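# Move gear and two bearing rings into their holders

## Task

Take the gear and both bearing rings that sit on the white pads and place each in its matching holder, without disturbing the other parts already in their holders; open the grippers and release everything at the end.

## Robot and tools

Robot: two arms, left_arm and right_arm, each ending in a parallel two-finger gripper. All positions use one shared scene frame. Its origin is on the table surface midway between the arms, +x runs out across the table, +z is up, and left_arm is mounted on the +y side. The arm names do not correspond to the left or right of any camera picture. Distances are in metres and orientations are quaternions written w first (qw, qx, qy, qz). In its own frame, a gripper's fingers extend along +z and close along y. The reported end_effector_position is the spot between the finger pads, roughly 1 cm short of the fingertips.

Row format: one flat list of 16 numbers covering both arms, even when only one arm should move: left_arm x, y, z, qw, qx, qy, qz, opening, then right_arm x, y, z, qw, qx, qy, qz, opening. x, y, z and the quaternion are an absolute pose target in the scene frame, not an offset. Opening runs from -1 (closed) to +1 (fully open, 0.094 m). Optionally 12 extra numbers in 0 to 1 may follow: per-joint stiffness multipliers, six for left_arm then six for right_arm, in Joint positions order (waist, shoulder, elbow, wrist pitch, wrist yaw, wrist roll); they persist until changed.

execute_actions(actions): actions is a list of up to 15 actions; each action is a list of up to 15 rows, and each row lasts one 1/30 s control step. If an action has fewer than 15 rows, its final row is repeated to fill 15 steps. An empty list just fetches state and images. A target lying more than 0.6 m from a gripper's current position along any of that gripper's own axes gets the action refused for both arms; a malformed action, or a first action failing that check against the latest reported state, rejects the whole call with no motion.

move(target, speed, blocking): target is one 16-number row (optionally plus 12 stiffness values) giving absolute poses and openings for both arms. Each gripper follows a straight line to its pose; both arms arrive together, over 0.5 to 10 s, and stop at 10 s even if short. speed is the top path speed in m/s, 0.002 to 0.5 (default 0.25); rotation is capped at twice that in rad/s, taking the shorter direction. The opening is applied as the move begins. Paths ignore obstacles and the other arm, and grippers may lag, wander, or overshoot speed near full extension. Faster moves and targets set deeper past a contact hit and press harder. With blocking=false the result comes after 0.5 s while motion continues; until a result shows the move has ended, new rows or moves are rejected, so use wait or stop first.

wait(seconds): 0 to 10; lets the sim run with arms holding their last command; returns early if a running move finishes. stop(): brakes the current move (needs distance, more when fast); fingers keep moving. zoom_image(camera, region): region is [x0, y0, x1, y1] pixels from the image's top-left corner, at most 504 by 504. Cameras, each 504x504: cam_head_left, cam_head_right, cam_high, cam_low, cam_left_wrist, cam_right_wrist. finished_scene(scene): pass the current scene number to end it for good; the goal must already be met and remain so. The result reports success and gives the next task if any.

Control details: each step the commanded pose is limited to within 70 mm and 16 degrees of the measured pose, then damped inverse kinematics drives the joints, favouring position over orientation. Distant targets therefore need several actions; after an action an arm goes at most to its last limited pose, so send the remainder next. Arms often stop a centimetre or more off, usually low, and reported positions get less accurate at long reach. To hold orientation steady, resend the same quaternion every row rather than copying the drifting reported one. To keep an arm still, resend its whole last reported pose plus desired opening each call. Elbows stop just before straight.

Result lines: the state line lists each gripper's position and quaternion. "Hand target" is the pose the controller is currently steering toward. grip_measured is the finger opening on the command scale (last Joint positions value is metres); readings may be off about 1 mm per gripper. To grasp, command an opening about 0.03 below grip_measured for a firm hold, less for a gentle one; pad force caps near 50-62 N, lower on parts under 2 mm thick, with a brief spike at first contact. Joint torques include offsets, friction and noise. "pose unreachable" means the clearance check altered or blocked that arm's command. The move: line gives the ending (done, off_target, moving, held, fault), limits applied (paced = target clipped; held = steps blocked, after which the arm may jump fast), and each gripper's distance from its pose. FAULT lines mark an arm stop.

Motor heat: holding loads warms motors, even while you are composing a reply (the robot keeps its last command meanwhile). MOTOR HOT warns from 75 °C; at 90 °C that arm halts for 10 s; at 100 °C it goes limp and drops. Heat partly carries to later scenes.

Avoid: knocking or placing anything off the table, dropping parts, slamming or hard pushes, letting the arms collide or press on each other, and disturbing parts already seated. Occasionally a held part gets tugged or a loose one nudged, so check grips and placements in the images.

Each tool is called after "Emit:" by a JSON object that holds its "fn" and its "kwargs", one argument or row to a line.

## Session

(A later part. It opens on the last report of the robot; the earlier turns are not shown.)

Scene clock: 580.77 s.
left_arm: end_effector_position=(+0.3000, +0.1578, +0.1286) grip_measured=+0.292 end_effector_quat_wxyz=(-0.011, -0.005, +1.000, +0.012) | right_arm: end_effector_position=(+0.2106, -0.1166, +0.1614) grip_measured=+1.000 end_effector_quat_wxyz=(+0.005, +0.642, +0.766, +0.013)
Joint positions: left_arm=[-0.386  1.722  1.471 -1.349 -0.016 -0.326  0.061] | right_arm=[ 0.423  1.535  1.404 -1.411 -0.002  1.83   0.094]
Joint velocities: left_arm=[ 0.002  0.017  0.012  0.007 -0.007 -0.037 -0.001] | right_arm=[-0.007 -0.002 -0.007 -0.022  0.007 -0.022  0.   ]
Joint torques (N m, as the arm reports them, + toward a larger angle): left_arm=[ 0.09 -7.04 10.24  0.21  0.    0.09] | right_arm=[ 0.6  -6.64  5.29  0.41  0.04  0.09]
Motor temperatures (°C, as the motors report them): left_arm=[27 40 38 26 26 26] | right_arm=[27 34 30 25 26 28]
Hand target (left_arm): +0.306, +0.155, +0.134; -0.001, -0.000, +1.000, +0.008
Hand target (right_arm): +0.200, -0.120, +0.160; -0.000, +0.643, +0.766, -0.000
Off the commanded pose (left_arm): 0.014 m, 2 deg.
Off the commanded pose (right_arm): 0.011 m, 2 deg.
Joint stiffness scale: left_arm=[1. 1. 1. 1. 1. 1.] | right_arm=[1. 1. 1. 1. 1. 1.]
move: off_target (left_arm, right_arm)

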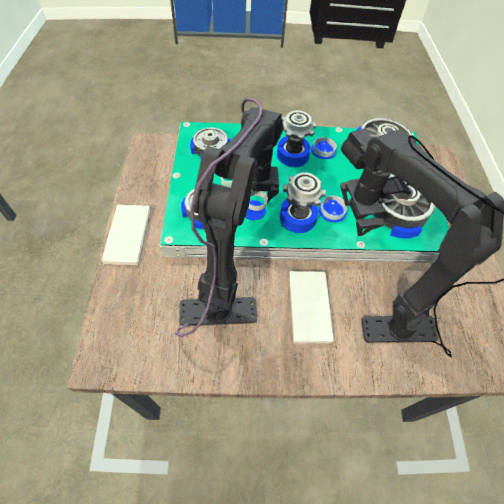

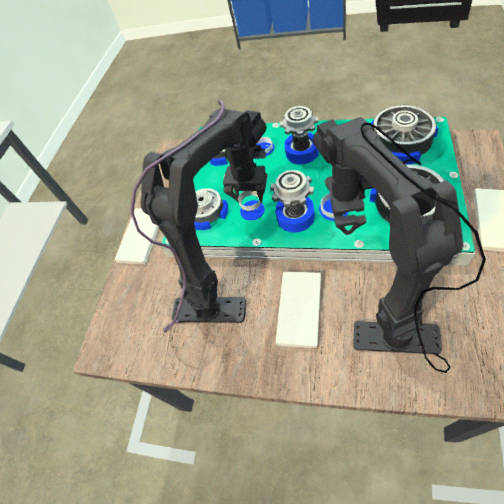

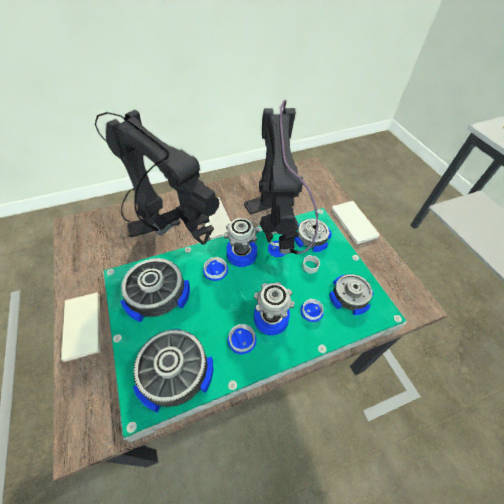

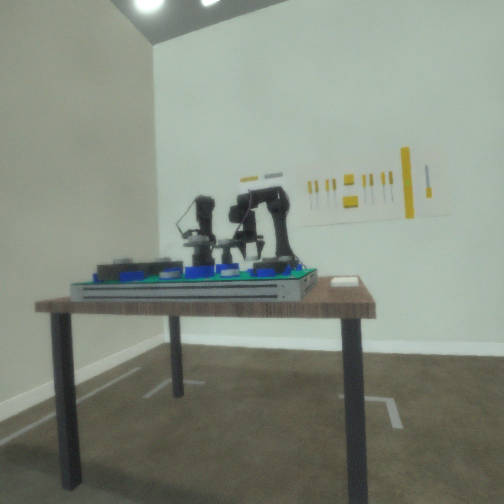

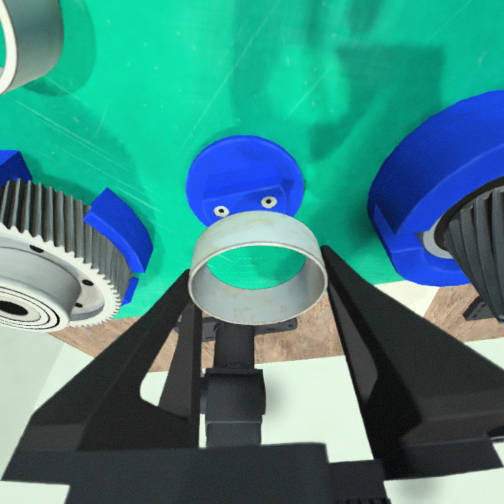

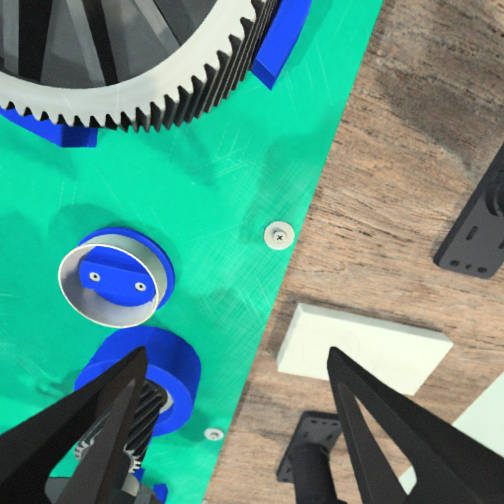

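Emit:
{"fn": "execute_actions", "kwargs": {
  "actions": [
    [[0.3063,0.1558,0.1323,0,0,1,0,0.255,0.200,-0.120,0.160,0,0.6428,0.766,0,1],[0.3066,0.1566,0.1306,0,0,1,0,0.255,0.200,-0.120,0.160,0,0.6428,0.766,0,1],[0.3069,0.1574,0.1289,0,0,1,0,0.255,0.200,-0.120,0.160,0,0.6428,0.766,0,1],[0.3072,0.1582,0.1272,0,0,1,0,0.255,0.200,-0.120,0.160,0,0.6428,0.766,0,1],[0.3075,0.1590,0.1255,0,0,1,0,0.255,0.200,-0.120,0.160,0,0.6428,0.766,0,1],[0.3078,0.1598,0.1238,0,0,1,0,0.255,0.200,-0.120,0.160,0,0.6428,0.766,0,1],[0.3081,0.1606,0.1221,0,0,1,0,0.255,0.200,-0.120,0.160,0,0.6428,0.766,0,1],[0.3084,0.1614,0.1204,0,0,1,0,0.255,0.200,-0.120,0.160,0,0.6428,0.766,0,1],[0.3087,0.1622,0.1187,0,0,1,0,0.255,0.200,-0.120,0.160,0,0.6428,0.766,0,1],[0.3090,0.1630,0.1170,0,0,1,0,0.255,0.200,-0.120,0.160,0,0.6428,0.766,0,1],[0.3090,0.1638,0.1153,0,0,1,0,0.255,0.200,-0.120,0.160,0,0.6428,0.766,0,1],[0.3090,0.1646,0.1136,0,0,1,0,0.255,0.200,-0.120,0.160,0,0.6428,0.766,0,1],[0.3090,0.1654,0.1119,0,0,1,0,0.255,0.200,-0.120,0.160,0,0.6428,0.766,0,1],[0.3090,0.1660,0.1102,0,0,1,0,0.255,0.200,-0.120,0.160,0,0.6428,0.766,0,1],[0.3090,0.1664,0.1085,0,0,1,0,0.255,0.200,-0.120,0.160,0,0.6428,0.766,0,1]],
    [[0.3090,0.1664,0.1085,0,0,1,0,0.255,0.200,-0.120,0.160,0,0.6428,0.766,0,1]]
  ]
}}

Scene clock: 592.93 s.
left_arm: end_effector_position=(+0.3065, +0.1653, +0.1103) grip_measured=+0.292 end_effector_quat_wxyz=(-0.003, +0.001, +1.000, +0.005) | right_arm: end_effector_position=(+0.2106, -0.1166, +0.1614) grip_measured=+1.000 end_effector_quat_wxyz=(+0.005, +0.642, +0.766, +0.013)
Joint positions: left_arm=[-0.352  1.722  1.399 -1.257 -0.008 -0.279  0.061] | right_arm=[ 0.423  1.535  1.404 -1.411 -0.002  1.83   0.094]
Joint velocities: left_arm=[-0.002 -0.017  0.012 -0.007 -0.066  0.007  0.001] | right_arm=[ 0.012 -0.002  0.022 -0.007 -0.066  0.051  0.   ]
Joint torques (N m, as the arm reports them, + toward a larger angle): left_arm=[ 0.78 -7.29  6.95  0.41  0.08  0.14] | right_arm=[ 0.6  -6.64  5.31  0.41  0.04  0.08]
Motor temperatures (°C, as the motors report them): left_arm=[27 41 39 26 26 26] | right_arm=[27 35 30 25 26 28]
Hand target (left_arm): +0.309, +0.167, +0.109; +0.000, -0.000, +1.000, +0.000
Hand target (right_arm): +0.200, -0.120, +0.160; -0.000, +0.643, +0.766, -0.000
Off the commanded pose (left_arm): 0.003 m, 1 deg.
Off the commanded pose (right_arm): 0.011 m, 2 deg.
Joint stiffness scale: left_arm=[1. 1. 1. 1. 1. 1.] | right_arm=[1. 1. 1. 1. 1. 1.]

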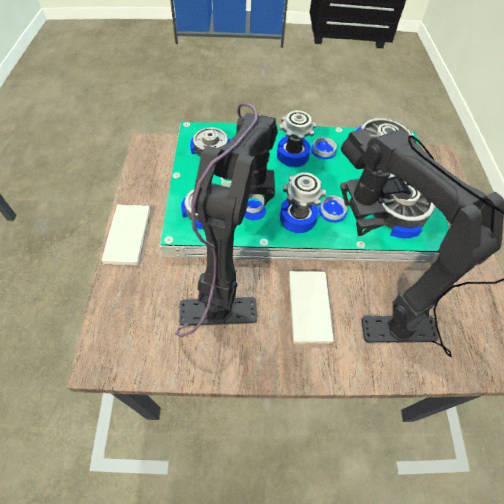

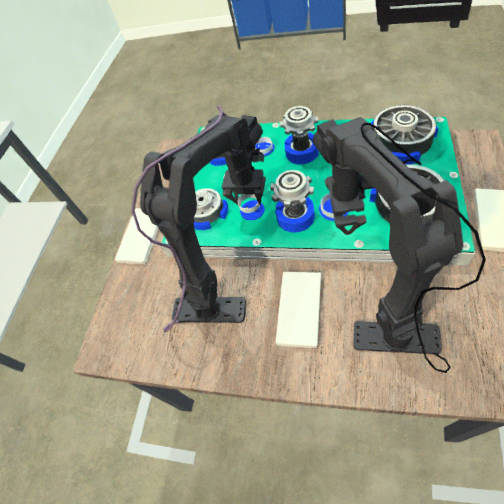

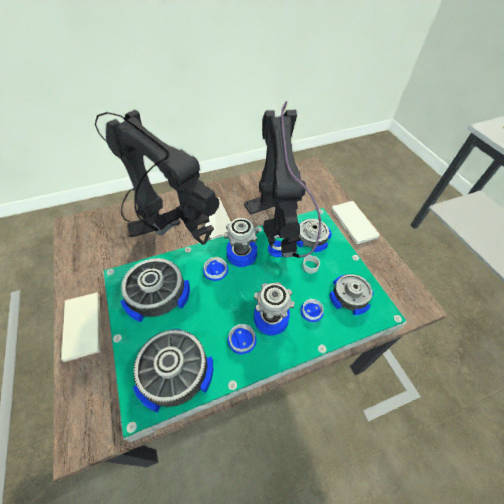

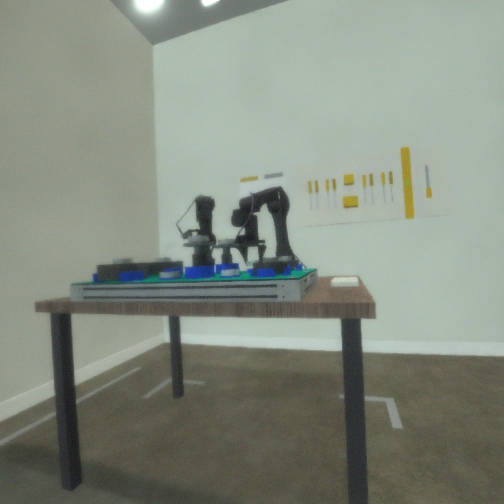

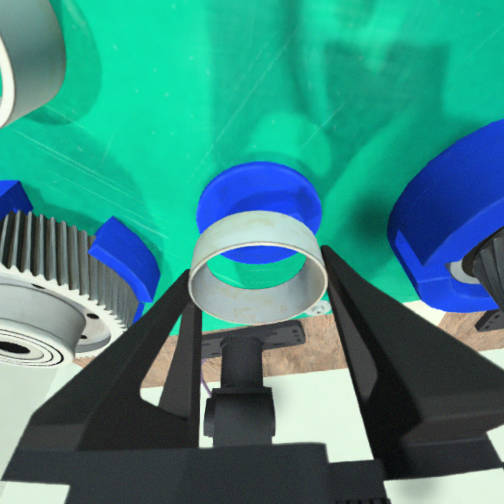

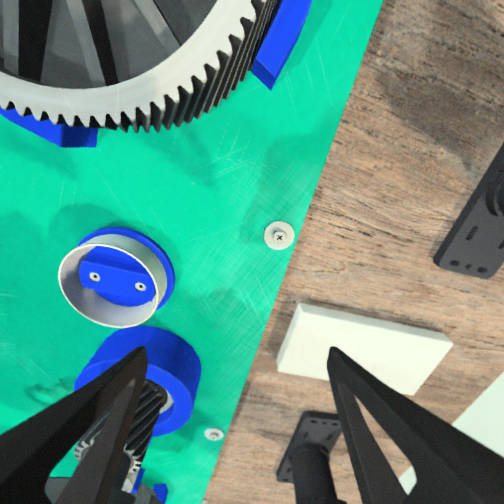

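Emit:
{"fn": "execute_actions", "kwargs": {
  "actions": [
    [[0.3090,0.1664,0.1075,0,0,1,0,0.255,0.200,-0.120,0.160,0,0.6428,0.766,0,1],[0.3090,0.1664,0.1065,0,0,1,0,0.255,0.200,-0.120,0.160,0,0.6428,0.766,0,1],[0.3090,0.1664,0.1055,0,0,1,0,0.255,0.200,-0.120,0.160,0,0.6428,0.766,0,1],[0.3090,0.1664,0.1045,0,0,1,0,0.255,0.200,-0.120,0.160,0,0.6428,0.766,0,1],[0.3090,0.1664,0.1035,0,0,1,0,0.255,0.200,-0.120,0.160,0,0.6428,0.766,0,1],[0.3090,0.1664,0.1025,0,0,1,0,0.255,0.200,-0.120,0.160,0,0.6428,0.766,0,1],[0.3090,0.1664,0.1015,0,0,1,0,0.255,0.200,-0.120,0.160,0,0.6428,0.766,0,1],[0.3090,0.1664,0.1005,0,0,1,0,0.255,0.200,-0.120,0.160,0,0.6428,0.766,0,1],[0.3090,0.1664,0.0995,0,0,1,0,0.255,0.200,-0.120,0.160,0,0.6428,0.766,0,1],[0.3090,0.1664,0.0985,0,0,1,0,0.255,0.200,-0.120,0.160,0,0.6428,0.766,0,1],[0.3090,0.1664,0.0975,0,0,1,0,0.255,0.200,-0.120,0.160,0,0.6428,0.766,0,1],[0.3090,0.1664,0.0965,0,0,1,0,0.255,0.200,-0.120,0.160,0,0.6428,0.766,0,1],[0.3090,0.1664,0.0955,0,0,1,0,0.255,0.200,-0.120,0.160,0,0.6428,0.766,0,1],[0.3090,0.1664,0.0945,0,0,1,0,0.255,0.200,-0.120,0.160,0,0.6428,0.766,0,1],[0.3090,0.1664,0.0935,0,0,1,0,0.255,0.200,-0.120,0.160,0,0.6428,0.766,0,1]],
    [[0.3090,0.1664,0.0925,0,0,1,0,0.255,0.200,-0.120,0.160,0,0.6428,0.766,0,1],[0.3090,0.1664,0.0915,0,0,1,0,0.255,0.200,-0.120,0.160,0,0.6428,0.766,0,1],[0.3090,0.1664,0.0905,0,0,1,0,0.255,0.200,-0.120,0.160,0,0.6428,0.766,0,1],[0.3090,0.1664,0.0895,0,0,1,0,0.255,0.200,-0.120,0.160,0,0.6428,0.766,0,1],[0.3090,0.1664,0.0885,0,0,1,0,0.255,0.200,-0.120,0.160,0,0.6428,0.766,0,1],[0.3090,0.1664,0.0875,0,0,1,0,0.255,0.200,-0.120,0.160,0,0.6428,0.766,0,1],[0.3090,0.1664,0.0865,0,0,1,0,0.255,0.200,-0.120,0.160,0,0.6428,0.766,0,1],[0.3090,0.1664,0.0855,0,0,1,0,0.255,0.200,-0.120,0.160,0,0.6428,0.766,0,1],[0.3090,0.1664,0.0845,0,0,1,0,0.255,0.200,-0.120,0.160,0,0.6428,0.766,0,1],[0.3090,0.1664,0.0835,0,0,1,0,0.255,0.200,-0.120,0.160,0,0.6428,0.766,0,1],[0.3090,0.1664,0.0825,0,0,1,0,0.255,0.200,-0.120,0.160,0,0.6428,0.766,0,1],[0.3090,0.1664,0.0815,0,0,1,0,0.255,0.200,-0.120,0.160,0,0.6428,0.766,0,1],[0.3090,0.1664,0.0810,0,0,1,0,0.255,0.200,-0.120,0.160,0,0.6428,0.766,0,1]]
  ]
}}

Scene clock: 605.07 s.
left_arm: end_effector_position=(+0.3072, +0.1630, +0.0877) grip_measured=+0.292 end_effector_quat_wxyz=(+0.003, +0.002, +1.000, -0.003) | right_arm: end_effector_position=(+0.2106, -0.1166, +0.1614) grip_measured=+1.000 end_effector_quat_wxyz=(+0.005, +0.642, +0.766, +0.013)
Joint positions: left_arm=[-0.352  1.722  1.308 -1.149  0.004 -0.278  0.061] | right_arm=[ 0.423  1.535  1.404 -1.411 -0.002  1.83   0.094]
Joint velocities: left_arm=[-0.012 -0.002 -0.061  0.037  0.007  0.051 -0.001] | right_arm=[-0.002 -0.012 -0.007 -0.022 -0.037  0.022  0.   ]
Joint torques (N m, as the arm reports them, + toward a larger angle): left_arm=[ 0.78 -6.29  6.88  0.38 -0.05  0.1 ] | right_arm=[ 0.59 -6.64  5.28  0.41  0.04  0.08]
Motor temperatures (°C, as the motors report them): left_arm=[27 41 38 26 26 26] | right_arm=[27 35 30 25 26 28]
Hand target (left_arm): +0.309, +0.166, +0.081; -0.000, -0.000, +1.000, +0.000
Hand target (right_arm): +0.200, -0.120, +0.160; -0.000, +0.643, +0.766, -0.000
Off the commanded pose (left_arm): 0.008 m, 1 deg.
Off the commanded pose (right_arm): 0.011 m, 2 deg.
Joint stiffness scale: left_arm=[1. 1. 1. 1. 1. 1.] | right_arm=[1. 1. 1. 1. 1. 1.]

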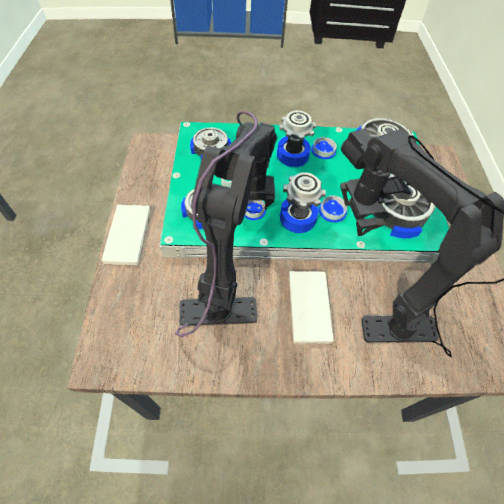

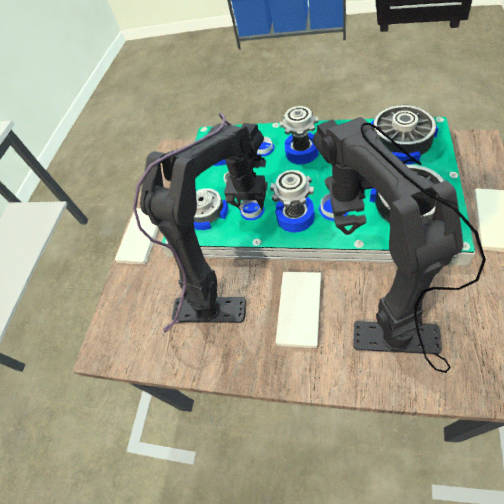

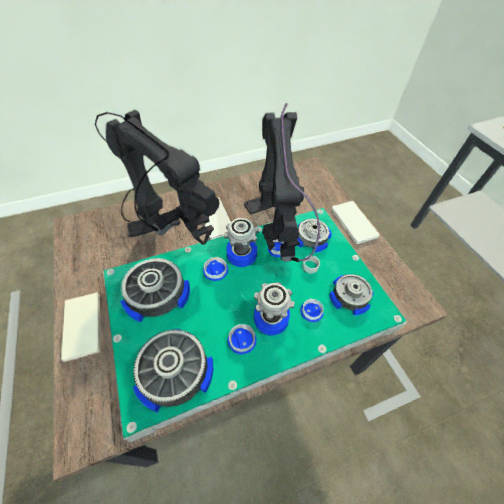

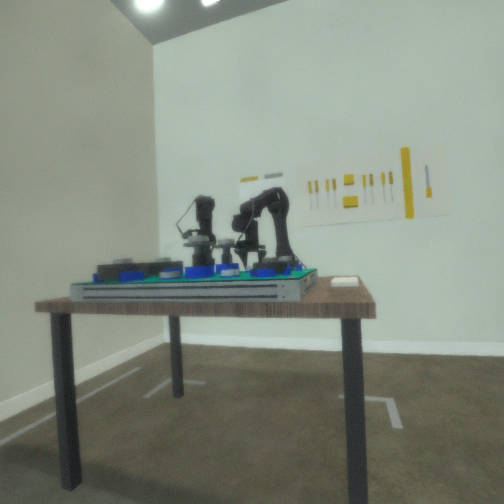

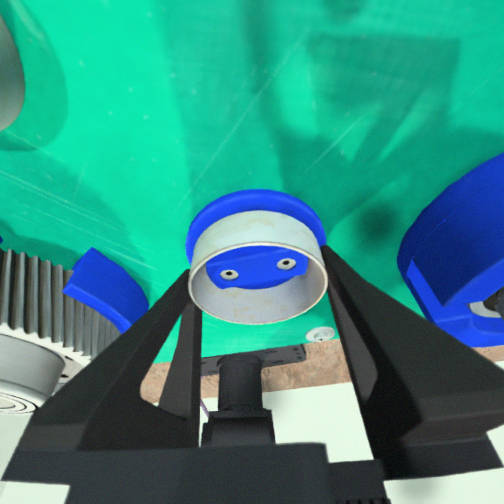

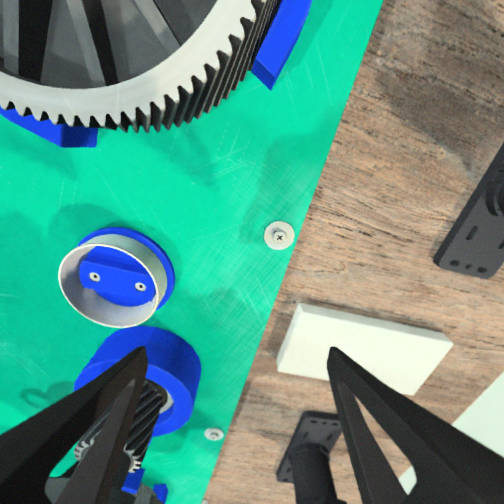

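Emit:
{"fn": "execute_actions", "kwargs": {
  "actions": [
    [[0.3090,0.1655,0.0800,0,0,1,0,0.255,0.200,-0.120,0.160,0,0.6428,0.766,0,1],[0.3090,0.1650,0.0790,0,0,1,0,0.255,0.200,-0.120,0.160,0,0.6428,0.766,0,1]]
  ]
}}

Scene clock: 607.27 s.
left_arm: end_effector_position=(+0.3087, +0.1626, +0.0874) grip_measured=+0.292 end_effector_quat_wxyz=(+0.006, +0.002, +1.000, -0.004) | right_arm: end_effector_position=(+0.2106, -0.1166, +0.1614) grip_measured=+1.000 end_effector_quat_wxyz=(+0.005, +0.642, +0.766, +0.013)
Joint positions: left_arm=[-0.352  1.722  1.307 -1.142  0.004 -0.278  0.061] | right_arm=[ 0.423  1.535  1.404 -1.411 -0.002  1.83   0.094]
Joint velocities: left_arm=[-0.017 -0.002 -0.007  0.007  0.037 -0.007  0.   ] | right_arm=[ 0.007 -0.002  0.012 -0.022  0.007  0.007  0.   ]
Joint torques (N m, as the arm reports them, + toward a larger angle): left_arm=[ 0.36 -5.89  6.29  0.45 -0.03  0.06] | right_arm=[ 0.59 -6.64  5.29  0.41  0.04  0.08]
Motor temperatures (°C, as the motors report them): left_arm=[27 41 38 26 26 26] | right_arm=[27 35 30 25 26 28]
Hand target (left_arm): +0.309, +0.165, +0.079; -0.000, +0.000, +1.000, +0.000
Hand target (right_arm): +0.200, -0.120, +0.160; -0.000, +0.643, +0.766, -0.000
Off the commanded pose (left_arm): 0.009 m, 1 deg.
Off the commanded pose (right_arm): 0.011 m, 2 deg.
Joint stiffness scale: left_arm=[1. 1. 1. 1. 1. 1.] | right_arm=[1. 1. 1. 1. 1. 1.]

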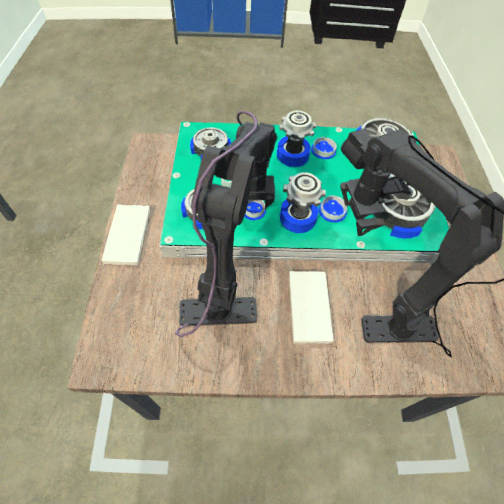

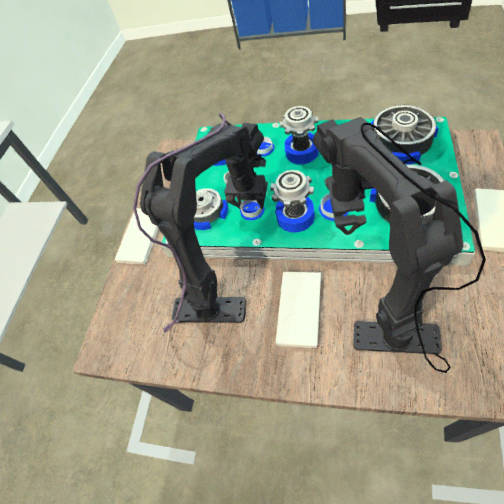

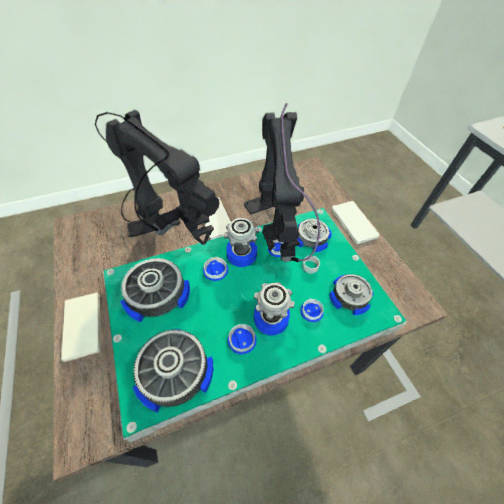

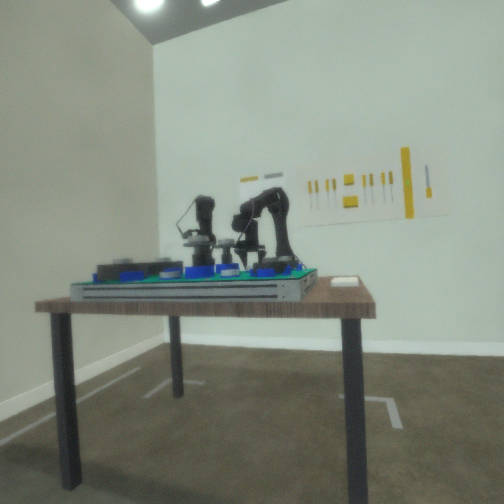

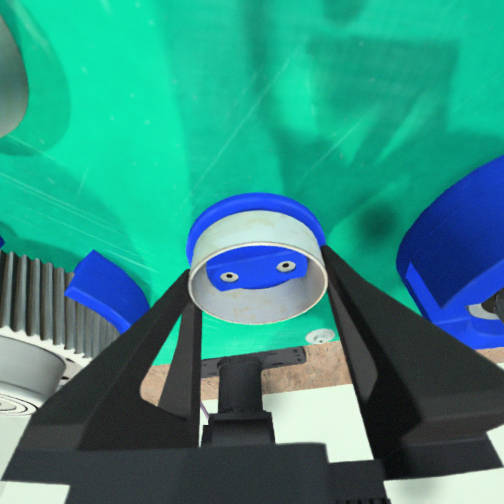

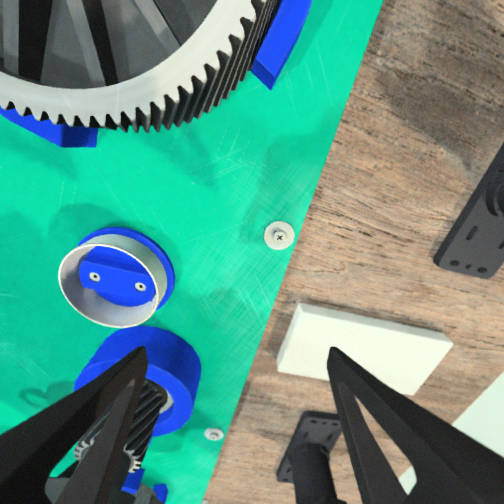

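Emit:
{"fn": "execute_actions", "kwargs": {
  "actions": [
    [[0.3090,0.1640,0.0810,0,0,1,0,0.30,0.200,-0.120,0.160,0,0.6428,0.766,0,1],[0.3090,0.1640,0.0830,0,0,1,0,0.36,0.200,-0.120,0.160,0,0.6428,0.766,0,1],[0.3090,0.1640,0.0850,0,0,1,0,0.42,0.200,-0.120,0.160,0,0.6428,0.766,0,1],[0.3090,0.1640,0.0850,0,0,1,0,0.50,0.200,-0.120,0.160,0,0.6428,0.766,0,1],[0.3090,0.1640,0.0850,0,0,1,0,0.60,0.200,-0.120,0.160,0,0.6428,0.766,0,1]],
    [[0.3090,0.1640,0.088,0,0,1,0,0.60,0.200,-0.120,0.160,0,0.6428,0.766,0,1],[0.3090,0.1640,0.092,0,0,1,0,0.60,0.200,-0.120,0.160,0,0.6428,0.766,0,1],[0.3090,0.1640,0.096,0,0,1,0,0.60,0.200,-0.120,0.160,0,0.6428,0.766,0,1],[0.3090,0.1640,0.100,0,0,1,0,0.60,0.200,-0.120,0.160,0,0.6428,0.766,0,1],[0.3090,0.1640,0.104,0,0,1,0,0.60,0.200,-0.120,0.160,0,0.6428,0.766,0,1],[0.3090,0.1640,0.108,0,0,1,0,0.60,0.200,-0.120,0.160,0,0.6428,0.766,0,1],[0.3090,0.1640,0.112,0,0,1,0,0.60,0.200,-0.120,0.160,0,0.6428,0.766,0,1],[0.3090,0.1640,0.116,0,0,1,0,0.60,0.200,-0.120,0.160,0,0.6428,0.766,0,1],[0.3090,0.1640,0.120,0,0,1,0,0.60,0.200,-0.120,0.160,0,0.6428,0.766,0,1],[0.3090,0.1640,0.124,0,0,1,0,0.60,0.200,-0.120,0.160,0,0.6428,0.766,0,1],[0.3090,0.1640,0.128,0,0,1,0,0.60,0.200,-0.120,0.160,0,0.6428,0.766,0,1],[0.3090,0.1640,0.132,0,0,1,0,0.60,0.200,-0.120,0.160,0,0.6428,0.766,0,1],[0.3090,0.1640,0.136,0,0,1,0,0.60,0.200,-0.120,0.160,0,0.6428,0.766,0,1],[0.3090,0.1640,0.140,0,0,1,0,0.60,0.200,-0.120,0.160,0,0.6428,0.766,0,1],[0.3090,0.1640,0.143,0,0,1,0,0.60,0.200,-0.120,0.160,0,0.6428,0.766,0,1]],
    [[0.3090,0.1640,0.145,0,0,1,0,0.60,0.200,-0.120,0.160,0,0.6428,0.766,0,1]]
  ]
}}

Scene clock: 619.03 s.
left_arm: end_effector_position=(+0.3064, +0.1632, +0.1402) grip_measured=+0.597 end_effector_quat_wxyz=(-0.005, +0.002, +1.000, -0.000) | right_arm: end_effector_position=(+0.2106, -0.1166, +0.1614) grip_measured=+1.000 end_effector_quat_wxyz=(+0.005, +0.642, +0.766, +0.013)
Joint positions: left_arm=[-0.352  1.722  1.517 -1.376  0.004 -0.278  0.075] | right_arm=[ 0.423  1.535  1.404 -1.411 -0.002  1.83   0.094]
Joint velocities: left_arm=[ 0.012 -0.002 -0.012 -0.066 -0.022 -0.037 -0.   ] | right_arm=[-0.002  0.007  0.007 -0.037 -0.022 -0.007  0.   ]
Joint torques (N m, as the arm reports them, + toward a larger angle): left_arm=[ 0.3  -7.24  9.4   0.21 -0.05  0.03] | right_arm=[ 0.59 -6.64  5.3   0.41  0.04  0.08]
Motor temperatures (°C, as the motors report them): left_arm=[27 41 37 26 26 26] | right_arm=[27 35 30 25 26 28]
Hand target (left_arm): +0.309, +0.164, +0.145; +0.000, +0.000, +1.000, -0.000
Hand target (right_arm): +0.200, -0.120, +0.160; -0.000, +0.643, +0.766, -0.000
Off the commanded pose (left_arm): 0.006 m, 1 deg.
Off the commanded pose (right_arm): 0.011 m, 2 deg.
Joint stiffness scale: left_arm=[1. 1. 1. 1. 1. 1.] | right_arm=[1. 1. 1. 1. 1. 1.]

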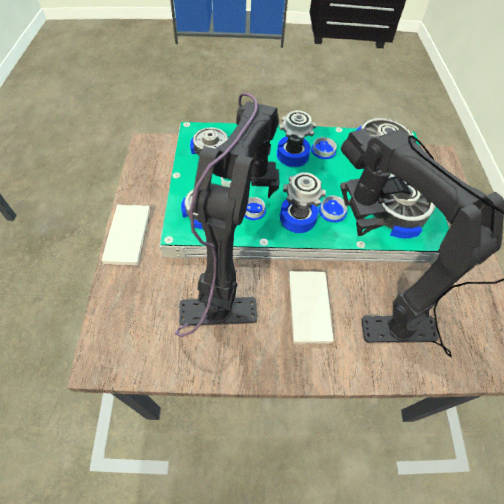

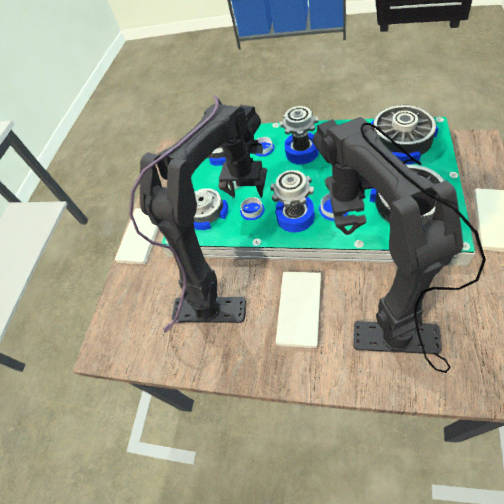

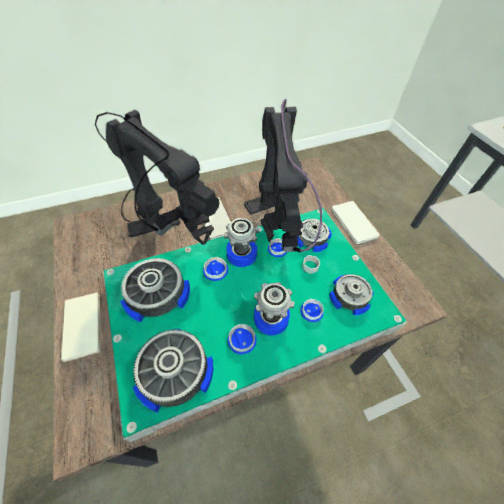

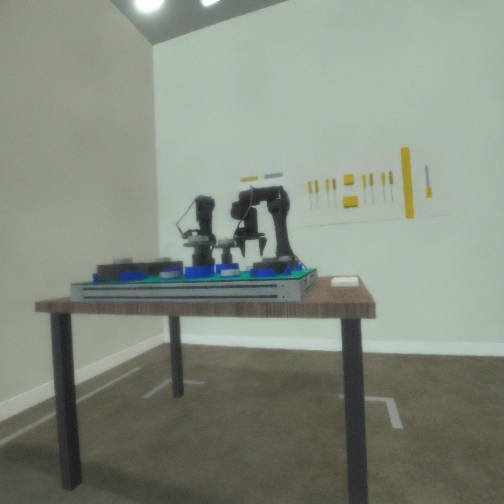

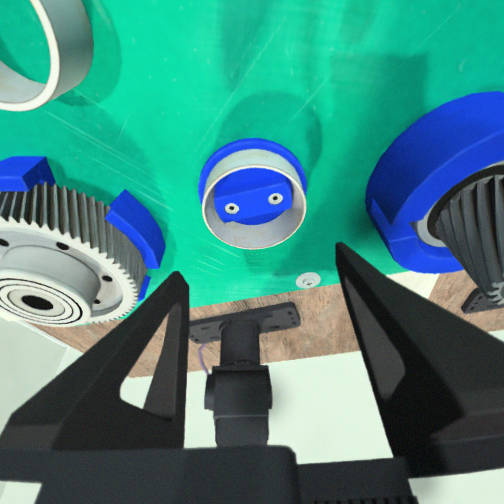

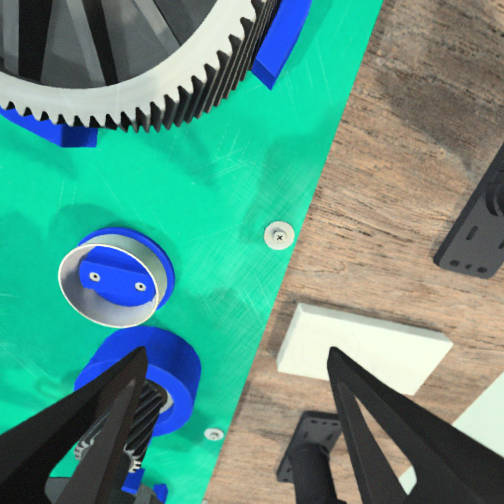

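All three parts are seated and released.

Emit:
{"fn": "finished_scene", "kwargs": {
  "scene": 1
}}

The scene is finished: the task was done.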